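## Task

Set the switches so that FAN and HORN are the only ones left on. The console is loose on the table; if it noticeably rises or tilts and then falls back, that is penalised. The switches must stay in this state without the robot holding anything in place.

## Robot and tools

ROBOT. One six-joint arm (custom build: 625 mm from shoulder joint to elbow joint, 515 mm from elbow to wrist pitch joint) carrying a Robotiq 140 two-finger gripper. There is only one arm, so every command drives this single arm. The gripper's fingers point along its own +z axis and close along its y axis. The reported hand point lies midway between the pads when shut; closed fingertips extend about 33 mm past it, open ones about 9 mm. Closing pushes the tips roughly 24 mm further from the arm, so keep that clearance above surfaces.

FRAME. Positions are in the scene frame: origin on the tabletop directly under the arm base, +z up, +y to the left when facing along +x. The base may sit slightly tilted, and the printed hand position gets less accurate at long reach.

execute_actions. Argument actions is a list holding zero or one item. Empty list: no motion, just returns the state. A move is {"rows": [...], "steps": n}: 1 to 15 rows, n at most 15 (default 15), each step lasting 1/30 s; each row covers one step and the final row repeats to fill the remaining steps. A wait is {"steps": n} with n up to 300, counted from the previous result, so your reply time uses part of it. Optional pictures (true/false) controls whether camera images come back. A refused call moves nothing.

ROW LAYOUT. Each row is one list of 9 numbers, each in [-1, 1], in this order: waist, shoulder, elbow, forearm roll, wrist pitch, wrist roll, gripper position, gripper force_limit, gripper speed. The first six are joint offsets, not poses: they are measured from the joint angles printed in the latest result that lists them (before any such result in a scene, and for a second or later call inside one reply, from where the joints are when the action begins). They are not relative to the previous row. Scale: 1.0 equals 1.398 rad for waist and shoulder, 2.097 rad for the elbow, 2.622 rad for forearm roll, wrist pitch and wrist roll. Joint ranges (rad): waist, shoulder, forearm roll, wrist pitch, wrist roll -6.283 to 6.283; elbow -2.792 to 2.792. Asking for more than 0.010 rad beyond an end gets the call refused; true ends may differ from the stated ones by 0.010 rad, and requests past the real end are clipped there, sometimes with a "joint sent to its limit" line (possibly about an earlier action). Sending all-zero offsets is not a pause; it pulls the arm back to the reference angles.

The last three numbers are absolute settings. position: +1 fully open (140 mm), pads touch near -0.8, -1 closes until blocked. force_limit on parts up to 40 mm wide: about 14 N at -1, 60 N at 0, 107 N at +1. speed of the pad gap: about 30 mm/s at -1, 140 at 0, 250 at +1.

MOTION LIMITS. Peak joint target rates: 2.09 rad/s waist and shoulder, 3.14 elbow, 3.93 the wrist joints, with 0.3 s to accelerate; joints are slowed together so they finish at once. Each step the target may lead the measured angle by at most 0.456 rad (waist, shoulder), 0.683 (elbow), 0.854 (wrist joints), and if the targets would move the hand more than 70 mm from where it is, all are pulled back proportionally. Between calls the arm keeps heading to the last row sent until it nearly stops or a step is HELD.

RESULTS. State gives end_effector_position (m), end_effector_quat_wxyz, linear and angular velocities, Joint positions (rad) and Joint velocities (rad/s) in column order, joint torques (offset, scaled, noisy; change at rest only with contact or load), and Flange force (outside force on the gripper, somewhat inaccurate, worst after abrupt stops; "no reading" near singularities or at start). Gripper: object_status 0 moving, 1 blocked while opening, 2 blocked while closing (a grip), 3 reached target or pads met; position_measured in counts, 3 open to 230 pads touching, not linear. Stopped fingers stay put until position changes by at least 0.01 or the object yields. A new force_limit during status 2 only applies with a new position (e.g. -1 to -0.98). "joint command not followed" means the clearance check altered targets (mount blocks and posts count as arm). HELD marks steps where your row was partly or wholly not sent. MOTOR HOT warns of overheating.

AVOID. Contact torque reaching a joint's load limit (waist 319, shoulder 319, elbow 150, forearm roll, wrist pitch, wrist roll 42.3 N m, held weight included) or any outside force of 144 N causes a 10 s stop, cancels the rest of the call, and the arm goes limp against the contact. Overheating triggers an OVER-TEMPERATURE FAULT brake stop. Do not push anything off the table, do not let the loose console lift or tip and drop, and avoid drops, slips, slams and hard shoves.

zoom_image: camera ("cam_low" or "cam_wrist") and region [x0, y0, x1, y1] in pixels of that camera's latest 504x504 image, top-left origin, at most 504 by 504; returns an enlarged view.

read_manual: optional section, only "licences"; returns licence texts and moves nothing.

finished_scene: scene = number of the current scene. Answering without any tool call ends all remaining scenes.

Each tool is called after "Call:" in YAML: its name, and indented under it one key for each argument.

## Session

Call:
execute_actions:
  actions: []

Scene clock: 0.00 s of 8100.00 s.
end_effector_position=(+0.8997, -0.2920, +0.3702) position_measured=3 object_status=3 end_effector_quat_wxyz=(+0.593, -0.384, +0.699, -0.107) end_effector_velocity=(-0.001, -0.001, -0.001) end_effector_angular_velocity=(-0.000, +0.001, -0.002)
Joint positions: [-0.626  0.491  1.703  1.7    0.911  1.88 ]
Joint velocities: [-0.001 -0.     0.002  0.    -0.001 -0.001]
Joint torques (N m, as the joint torque sensors report them, + toward a larger angle): no reading
Flange force (N, the push that the arm receives, along the gripper's own x y z axes): no reading

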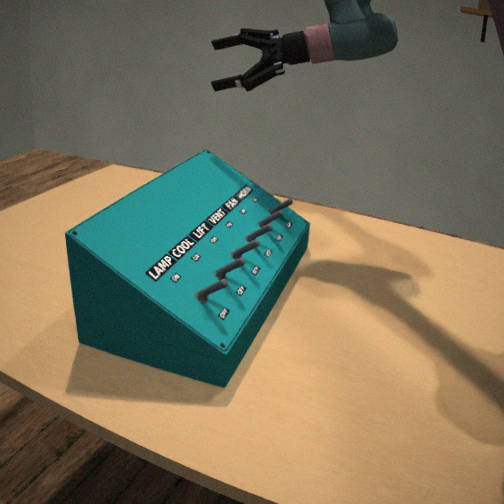

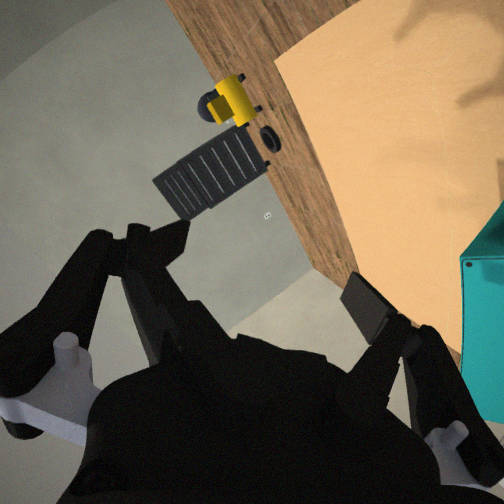

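Call:
zoom_image:
  camera: "cam_low"
  region: [130, 140, 330, 340]

Region (130, 140, 330, 340) of cam_low's 504x504 image, scaled by 2.520, with more detail than that image has.

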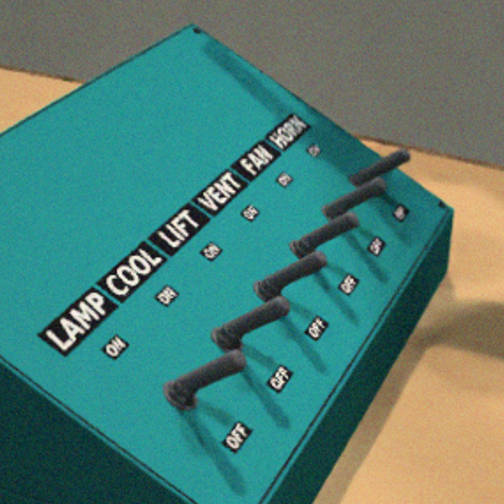

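Call:
execute_actions:
  actions:
    - {"rows":[[0.305,-0.137,-0.192,-0.648,0.24,-0.717,1,0,0]]}

Call:
execute_actions:
  actions:
    - {"steps":30}

Scene clock: 13.77 s of 8100.00 s.
end_effector_position=(+0.8760, -0.0636, +0.4635) position_measured=3 object_status=3 end_effector_quat_wxyz=(-0.525, +0.758, -0.352, +0.164) end_effector_velocity=(-0.218, +0.445, +0.073) end_effector_angular_velocity=(-1.928, -0.840, +2.008)
Joint positions: [-0.448  0.411  1.535  1.267  1.173  1.447]
Joint velocities: [ 0.43  -0.193 -0.406 -1.334  0.63  -1.342]
Joint torques (N m, as the joint torque sensors report them, + toward a larger angle): [  3.14 -77.21 -38.62   2.61   1.53   0.04]
Flange force (N, the push that the arm receives, along the gripper's own x y z axes): [-9.3 2.8 -3.7]
Steps of this call (steps 1 to 90: nothing new was sent; then 10.27 s passed at rest; steps 91 to 105: all 15 steps of this action). Readings (joint positions | what the end effector reports):
91: [-0.625 0.491 1.703 1.700 0.911 1.880] | position_measured=3 object_status=3
92: [-0.622 0.490 1.699 1.692 0.917 1.872] | position_measured=3 object_status=3
94: [-0.596 0.478 1.674 1.639 0.956 1.819] | position_measured=3 object_status=3
98: [-0.544 0.455 1.625 1.525 1.032 1.705] | position_measured=3 object_status=3
105: the state above

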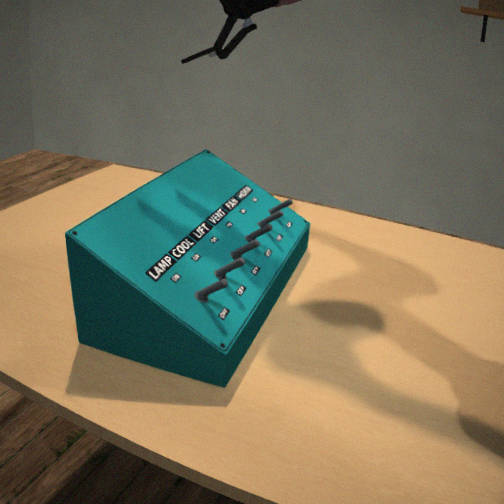

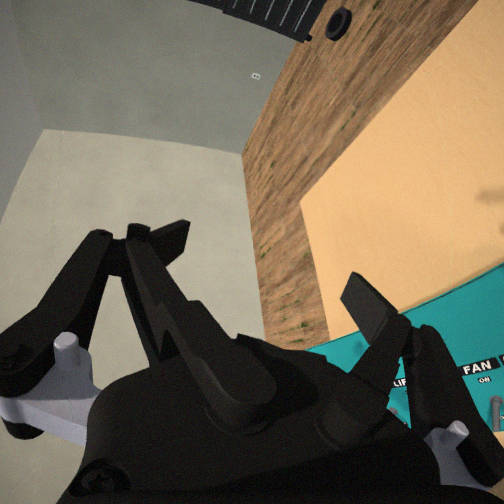

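Scene clock: 14.77 s of 8100.00 s.
end_effector_position=(+0.6925, -0.1085, +0.4614) position_measured=3 object_status=3 end_effector_quat_wxyz=(-0.001, +0.775, +0.631, +0.003) end_effector_velocity=(+0.001, -0.001, +0.001) end_effector_angular_velocity=(-0.001, -0.002, -0.001)
Joint positions: [-0.199  0.3    1.3    0.002  1.54   0.001]
Joint velocities: [-0.001  0.    -0.002 -0.001 -0.    -0.   ]
Joint torques (N m, as the joint torque sensors report them, + toward a larger angle): [ -0.33 -63.22 -39.5    3.87   0.69  -0.19]
Flange force (N, the push that the arm receives, along the gripper's own x y z axes): [0.3 -12.4 3.7]
Steps of this call (steps 1 to 30: the robot went on to your last target). Readings (joint positions | what the end effector reports):
1: [-0.433 0.405 1.521 1.219 1.195 1.399] | position_measured=3 object_status=3
2: [-0.418 0.398 1.507 1.168 1.217 1.348] | position_measured=3 object_status=3
4: [-0.386 0.384 1.477 1.051 1.264 1.231] | position_measured=3 object_status=3
8: [-0.321 0.354 1.415 0.746 1.360 0.926] | position_measured=3 object_status=3
30: the state above

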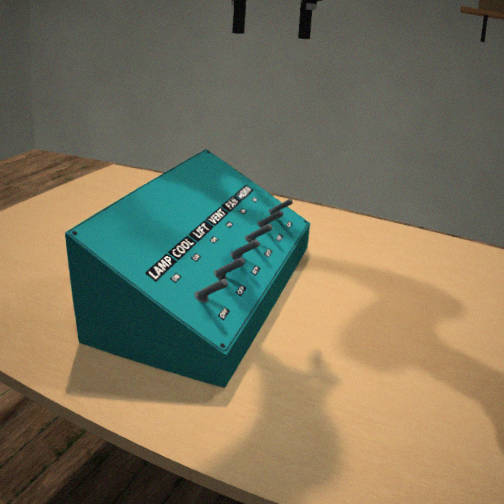

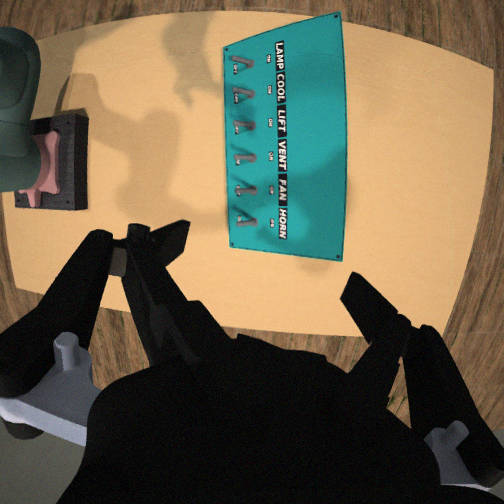

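Call:
zoom_image:
  camera: "cam_wrist"
  region: [200, 10, 380, 270]

Region (200, 10, 380, 270) of cam_wrist's 504x504 image, scaled by 1.938, with more detail than that image has; it fills the left 349 columns of this view, and the rest is white.

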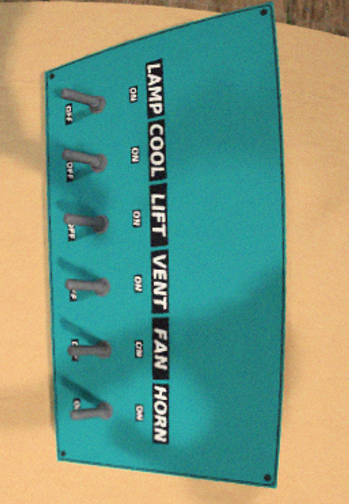

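Call:
execute_actions:
  actions:
    - {"rows":[[-0.08,-0.021,0.277,0,-0.209,0,-1,0,0.5]]}
  pictures: false

Call:
execute_actions:
  actions:
    - {"steps":10}

Scene clock: 25.87 s of 8100.00 s.
end_effector_position=(+0.6225, -0.1468, +0.2630) position_measured=145 object_status=0 end_effector_quat_wxyz=(-0.002, +0.801, +0.599, +0.002) end_effector_velocity=(-0.253, -0.050, -0.427) end_effector_angular_velocity=(+0.003, +0.010, -0.190)
Joint positions: [-0.281  0.278  1.727  0.002  1.137  0.001]
Joint velocities: [-0.189 -0.05   0.982  0.001 -0.922 -0.001]
Joint torques (N m, as the joint torque sensors report them, + toward a larger angle): [ -0.89 -60.29 -35.39   3.52   0.99  -0.29]
Flange force (N, the push that the arm receives, along the gripper's own x y z axes): [2.9 -9.5 -0.7]
Steps of this call (steps 1 to 15: the robot went on to your last target; steps 16 to 90: nothing new was sent; then 7.60 s passed at rest; steps 91 to 105: all 15 steps of this action). Readings (joint positions | what the end effector reports):
91: [-0.199 0.300 1.300 0.002 1.540 0.001] | position_measured=3 object_status=0
92: [-0.200 0.299 1.307 0.002 1.533 0.001] | position_measured=8 object_status=0
94: [-0.209 0.297 1.354 0.002 1.488 0.001] | position_measured=29 object_status=0
98: [-0.236 0.290 1.494 0.002 1.357 0.001] | position_measured=71 object_status=0
105: the state above

Scene clock: 26.20 s of 8100.00 s.
end_effector_position=(+0.5786, -0.1524, +0.1988) position_measured=233 object_status=0 end_effector_quat_wxyz=(-0.002, +0.810, +0.587, +0.002) end_effector_velocity=(-0.001, +0.001, -0.002) end_effector_angular_velocity=(+0.001, +0.002, -0.000)
Joint positions: [-0.311  0.27   1.881  0.002  0.992  0.001]
Joint velocities: [ 0.     0.     0.003  0.    -0.002  0.   ]
Joint torques (N m, as the joint torque sensors report them, + toward a larger angle): [ -0.74 -54.45 -33.19   3.16   1.1   -0.33]
Flange force (N, the push that the arm receives, along the gripper's own x y z axes): [1.5 -10.0 -1.2]
Steps of this call (steps 1 to 10: the robot went on to your last target). Readings (joint positions | what the end effector reports):
1: [-0.287 0.277 1.760 0.002 1.106 0.001] | position_measured=156 object_status=0
2: [-0.294 0.275 1.794 0.002 1.074 0.001] | position_measured=166 object_status=0
4: [-0.305 0.272 1.852 0.002 1.020 0.001] | position_measured=187 object_status=0
8: [-0.311 0.270 1.880 0.002 0.992 0.001] | position_measured=229 object_status=0
10: the state above

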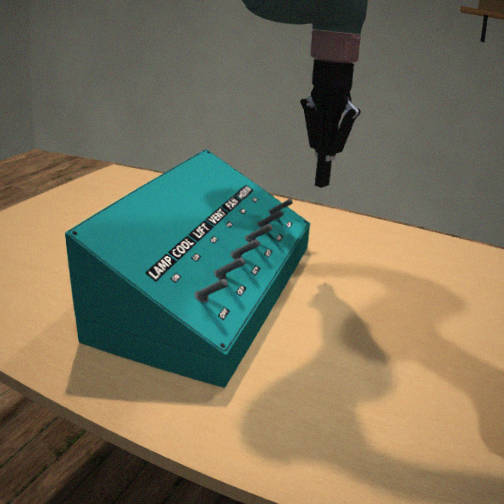

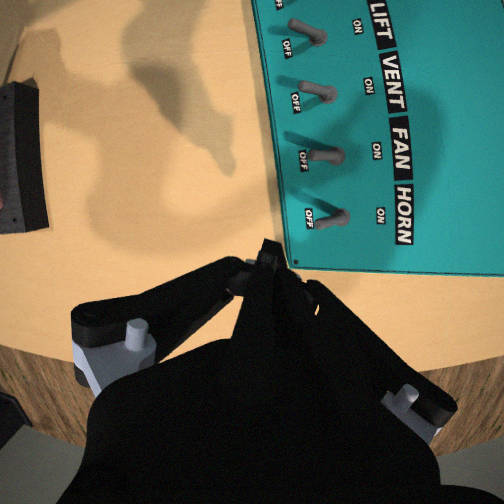

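Call:
execute_actions:
  actions:
    - {"rows":[[0.009,0.053,0.011,0,-0.037,0,-1,0,0.5]]}

Scene clock: 31.07 s of 8100.00 s.
end_effector_position=(+0.5945, -0.1493, +0.1443) position_measured=233 object_status=3 end_effector_quat_wxyz=(-0.002, +0.806, +0.592, +0.002) end_effector_velocity=(+0.000, -0.001, +0.000) end_effector_angular_velocity=(-0.001, -0.001, -0.003)
Joint positions: [-0.298  0.345  1.904  0.002  0.895  0.001]
Joint velocities: [-0.001  0.    -0.    -0.001 -0.001  0.003]
Joint torques (N m, as the joint torque sensors report them, + toward a larger angle): [  0.41 -59.78 -30.6    2.89   0.62  -0.25]
Flange force (N, the push that the arm receives, along the gripper's own x y z axes): [-0.5 -8.6 -3.0]
Steps of this call (steps 1 to 30: the robot went on to your last target; steps 31 to 90: nothing new was sent; then 1.37 s passed at rest; steps 91 to 105: all 15 steps of this action). Readings (joint positions | what the end effector reports):
91: [-0.311 0.271 1.881 0.002 0.992 0.001] | position_measured=233 object_status=3
92: [-0.311 0.275 1.882 0.002 0.985 0.001] | position_measured=233 object_status=3
94: [-0.306 0.306 1.892 0.002 0.945 0.001] | position_measured=233 object_status=3
98: [-0.299 0.345 1.904 0.002 0.895 0.001] | position_measured=233 object_status=3
105: the state above

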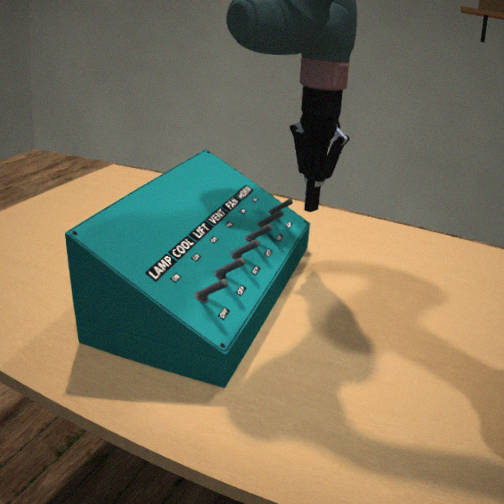

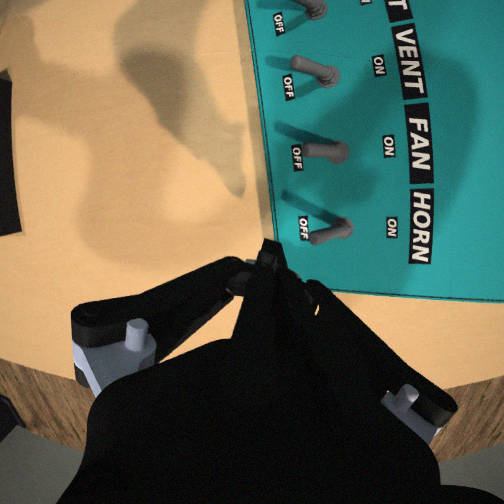

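Call:
execute_actions:
  actions:
    - {"rows":[[0.006,0.019,-0.002,0,-0.009,0,-1,0,0.5],[0.006,0.019,-0.002,0,-0.009,0,-1,0,0.5],[0.006,0.019,-0.002,0,-0.009,0,-1,0,0.5],[0.006,0.019,-0.002,0,-0.009,0,-1,0,0.5],[0.010,0.029,-0.014,0,-0.004,0,-1,0,0.5],[0.013,0.039,-0.026,0,0,0,-1,0,0.5],[0.017,0.048,-0.038,0,0.005,0,-1,0,0.5],[0.020,0.058,-0.050,0,0.009,0,-1,0,0.5],[0.024,0.068,-0.062,0,0.013,0,-1,0,0.5],[0.027,0.077,-0.074,0,0.018,0,-1,0,0.5]]}

Scene clock: 40.17 s of 8100.00 s.
end_effector_position=(+0.6740, -0.1468, +0.1377) position_measured=233 object_status=3 end_effector_quat_wxyz=(-0.002, +0.795, +0.607, +0.002) end_effector_velocity=(+0.003, +0.004, +0.001) end_effector_angular_velocity=(+0.002, +0.008, +0.006)
Joint positions: [-0.261  0.452  1.749  0.002  0.941  0.001]
Joint velocities: [ 0.006  0.006 -0.012 -0.     0.015  0.001]
Joint torques (N m, as the joint torque sensors report them, + toward a larger angle): [ -1.26 -65.05 -26.19   2.93   0.17  -0.22]
Flange force (N, the push that the arm receives, along the gripper's own x y z axes): [0.8 -16.0 -15.6]
Steps of this call (steps 1 to 15: the robot went on to your last target; steps 16 to 90: nothing new was sent; then 5.60 s passed at rest; steps 91 to 105: all 15 steps of this action). Readings (joint positions | what the end effector reports):
91: [-0.298 0.345 1.904 0.002 0.895 0.001] | position_measured=233 object_status=3
92: [-0.297 0.349 1.903 0.002 0.891 0.001] | position_measured=233 object_status=3
94: [-0.291 0.367 1.900 0.002 0.875 0.001] | position_measured=233 object_status=3
98: [-0.282 0.393 1.859 0.002 0.891 0.001] | position_measured=233 object_status=3
105: the state above

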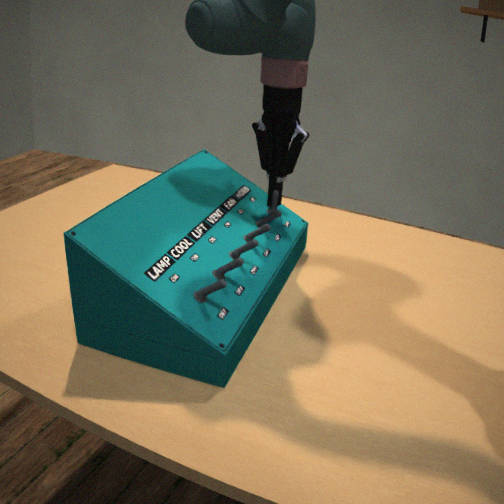

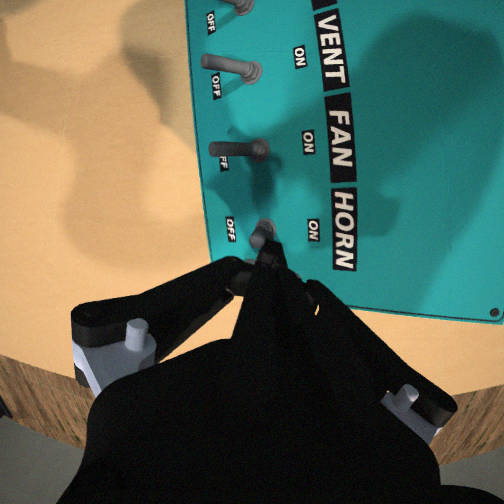

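Call:
execute_actions:
  actions:
    - {"rows":[[0.005,0.005,-0.009,0,0.005,0,-1,0,0.5],[0.008,0.010,-0.018,0,0.010,0,-1,0,0.5],[0.012,0.014,-0.026,0,0.013,0,-1,0,0.5],[0.015,0.019,-0.034,0,0.018,0,-1,0,0.5]]}

Scene clock: 46.20 s of 8100.00 s.
end_effector_position=(+0.7032, -0.1394, +0.1493) position_measured=233 object_status=3 end_effector_quat_wxyz=(-0.003, +0.788, +0.615, +0.001) end_effector_velocity=(+0.001, +0.000, +0.000) end_effector_angular_velocity=(+0.001, -0.001, +0.000)
Joint positions: [-0.24   0.478  1.678  0.002  0.989  0.001]
Joint velocities: [ 0.     0.    -0.001  0.001  0.    -0.001]
Joint torques (N m, as the joint torque sensors report them, + toward a larger angle): [  6.36 -59.46 -37.98   6.73  -7.63  -0.08]
Flange force (N, the push that the arm receives, along the gripper's own x y z axes): [-10.0 -33.7 -25.1]
Steps of this call (steps 1 to 15: the robot went on to your last target; steps 16 to 90: nothing new was sent; then 2.53 s passed at rest; steps 91 to 105: all 15 steps of this action). Readings (joint positions | what the end effector reports):
91: [-0.261 0.452 1.748 0.002 0.942 0.001] | position_measured=233 object_status=3
92: [-0.259 0.455 1.742 0.002 0.947 0.001] | position_measured=233 object_status=3
94: [-0.251 0.464 1.716 0.002 0.963 0.001] | position_measured=233 object_status=3
98: [-0.240 0.478 1.679 0.002 0.988 0.001] | position_measured=233 object_status=3
105: the state above

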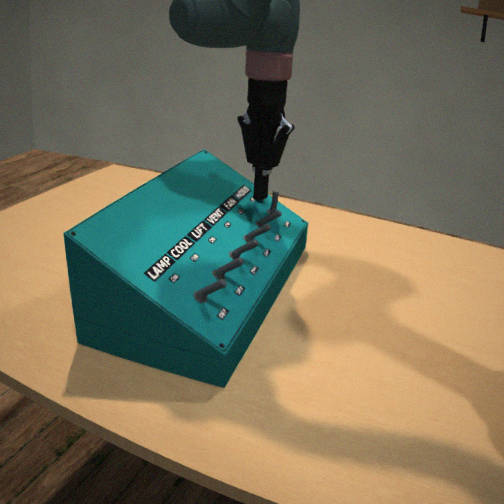

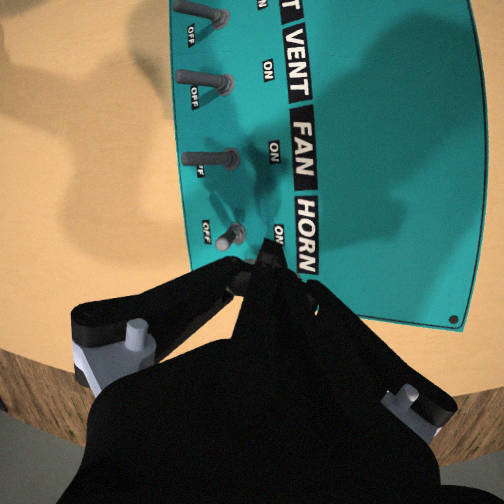

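Call:
execute_actions:
  actions:
    - {"rows":[[0.013,-0.053,-0.008,0,0.034,0,-1,0,0.5],[0.013,-0.053,-0.008,0,0.034,0,-1,0,0.5],[0.013,-0.053,-0.008,0,0.034,0,-1,0,0.5],[0.013,-0.053,-0.008,0,0.034,0,-1,0,0.5],[0.013,-0.053,-0.008,0,0.034,0,-1,0,0.5],[0.013,-0.053,-0.008,0,0.034,0,-1,0,0.5],[0.049,-0.147,0.106,0,-0.007,0,-1,0,0.5]]}

Scene clock: 51.57 s of 8100.00 s.
end_effector_position=(+0.5989, -0.0738, +0.1918) position_measured=233 object_status=3 end_effector_quat_wxyz=(-0.002, +0.768, +0.640, +0.002) end_effector_velocity=(-0.256, +0.120, -0.061) end_effector_angular_velocity=(-0.000, +0.013, +0.121)
Joint positions: [-0.176  0.284  1.878  0.002  0.98   0.001]
Joint velocities: [ 0.121 -0.311  0.582 -0.002 -0.258  0.001]
Joint torques (N m, as the joint torque sensors report them, + toward a larger angle): [-12.32 -38.7  -44.2    3.83  -0.19  -0.23]
Flange force (N, the push that the arm receives, along the gripper's own x y z axes): [2.1 -10.7 -0.4]
Steps of this call (steps 1 to 15: the robot went on to your last target; steps 16 to 90: nothing new was sent; then 1.87 s passed at rest; steps 91 to 105: all 15 steps of this action). Readings (joint positions | what the end effector reports):
91: [-0.240 0.478 1.678 0.002 0.989 0.001] | position_measured=233 object_status=3
92: [-0.239 0.474 1.677 0.002 0.993 0.001] | position_measured=233 object_status=3
94: [-0.231 0.444 1.670 0.002 1.031 0.001] | position_measured=233 object_status=3
98: [-0.220 0.399 1.668 0.002 1.074 0.001] | position_measured=233 object_status=3
105: the state above

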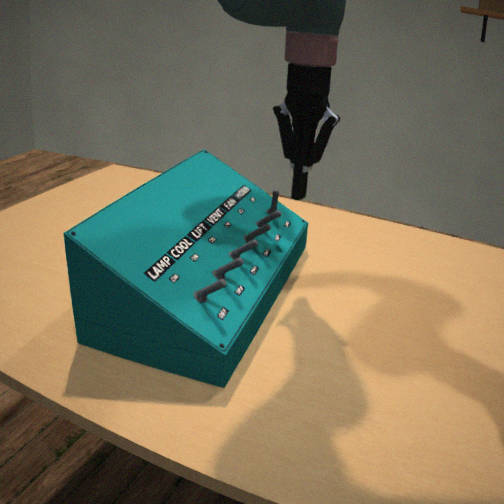

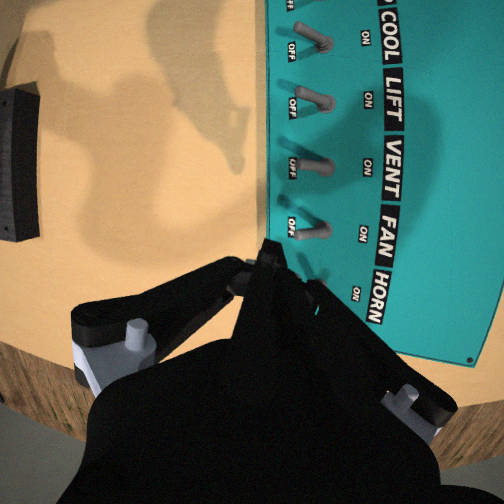

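Call:
execute_actions:
  actions:
    - {"rows":[[0.007,0.03,0.007,0,-0.021,0,-1,0,0.5],[0.008,0.058,0.013,0,-0.041,0,-1,0,0.5],[0.008,0.058,0.013,0,-0.041,0,-1,0,0.5],[0.008,0.058,0.013,0,-0.041,0,-1,0,0.5],[0.008,0.058,0.013,0,-0.041,0,-1,0,0.5],[0.008,0.058,0.013,0,-0.041,0,-1,0,0.5],[0.010,0.069,-0.001,0,-0.035,0,-1,0,0.5],[0.013,0.080,-0.016,0,-0.030,0,-1,0,0.5],[0.015,0.090,-0.030,0,-0.024,0,-1,0,0.5],[0.017,0.101,-0.044,0,-0.018,0,-1,0,0.5],[0.019,0.112,-0.058,0,-0.013,0,-1,0,0.5],[0.021,0.122,-0.072,0,-0.007,0,-1,0,0.5]]}

Call:
execute_actions:
  actions:
    - {"rows":[[0,-0.08,-0.03,0,0.066,0,-1,0,0.5]]}

Scene clock: 58.10 s of 8100.00 s.
end_effector_position=(+0.6881, -0.0700, +0.1442) position_measured=233 object_status=3 end_effector_quat_wxyz=(-0.002, +0.759, +0.651, +0.002) end_effector_velocity=(+0.170, +0.002, +0.027) end_effector_angular_velocity=(+0.002, +0.013, +0.041)
Joint positions: [-0.147  0.449  1.739  0.002  0.955  0.001]
Joint velocities: [ 0.04   0.204 -0.401 -0.     0.21  -0.   ]
Joint torques (N m, as the joint torque sensors report them, + toward a larger angle): [ -0.74 -88.06 -21.67   2.18   1.33  -0.19]
Flange force (N, the push that the arm receives, along the gripper's own x y z axes): [3.1 -4.1 -1.9]
Steps of this call (steps 1 to 30: the robot went on to your last target; steps 31 to 90: nothing new was sent; then 3.03 s passed at rest; steps 91 to 105: all 15 steps of this action). Readings (joint positions | what the end effector reports):
91: [-0.171 0.273 1.900 0.002 0.970 0.001] | position_measured=233 object_status=3
92: [-0.171 0.277 1.900 0.002 0.966 0.001] | position_measured=233 object_status=3
94: [-0.168 0.309 1.900 0.002 0.937 0.001] | position_measured=233 object_status=3
98: [-0.164 0.369 1.901 0.002 0.877 0.001] | position_measured=233 object_status=3
105: the state above

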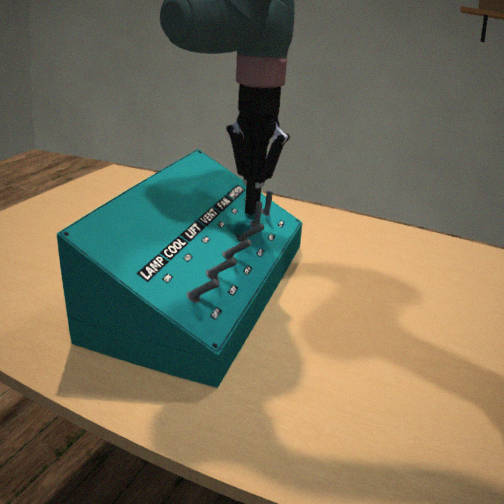

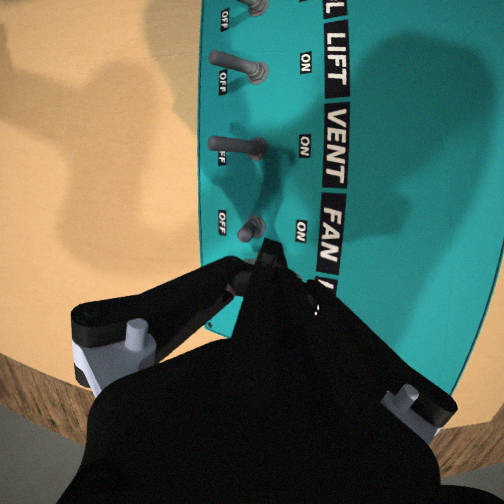

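Scene clock: 58.60 s of 8100.00 s.
end_effector_position=(+0.6697, -0.0674, +0.2485) position_measured=233 object_status=3 end_effector_quat_wxyz=(-0.002, +0.759, +0.651, +0.002) end_effector_velocity=(+0.001, -0.000, +0.001) end_effector_angular_velocity=(+0.001, -0.001, +0.000)
Joint positions: [-0.147  0.337  1.676  0.002  1.128  0.001]
Joint velocities: [-0.    -0.    -0.001  0.001  0.    -0.001]
Joint torques (N m, as the joint torque sensors report them, + toward a larger angle): [ -0.97 -64.13 -35.88   3.49   0.65  -0.22]
Flange force (N, the push that the arm receives, along the gripper's own x y z axes): [1.3 -10.3 0.0]
Steps of this call (steps 1 to 15: all 15 steps of this action). Readings (joint positions | what the end effector reports):
1: [-0.147 0.453 1.730 0.002 0.961 0.001] | position_measured=233 object_status=3
2: [-0.146 0.452 1.724 0.002 0.970 0.001] | position_measured=233 object_status=3
4: [-0.146 0.425 1.709 0.002 1.016 0.001] | position_measured=233 object_status=3
8: [-0.147 0.349 1.681 0.002 1.112 0.001] | position_measured=233 object_status=3
15: the state above

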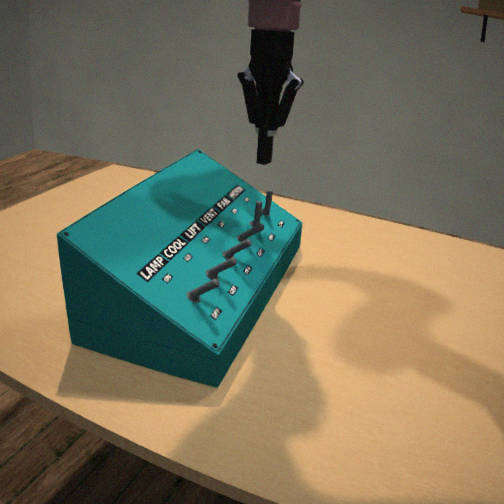

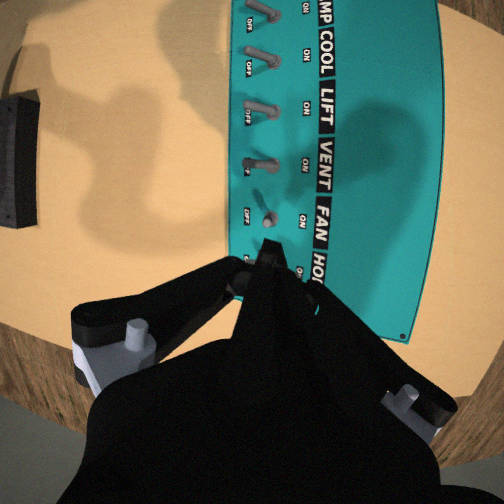

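Both levers are flipped.

Call:
finished_scene:
  scene: 1

The scene is finished: the task was done.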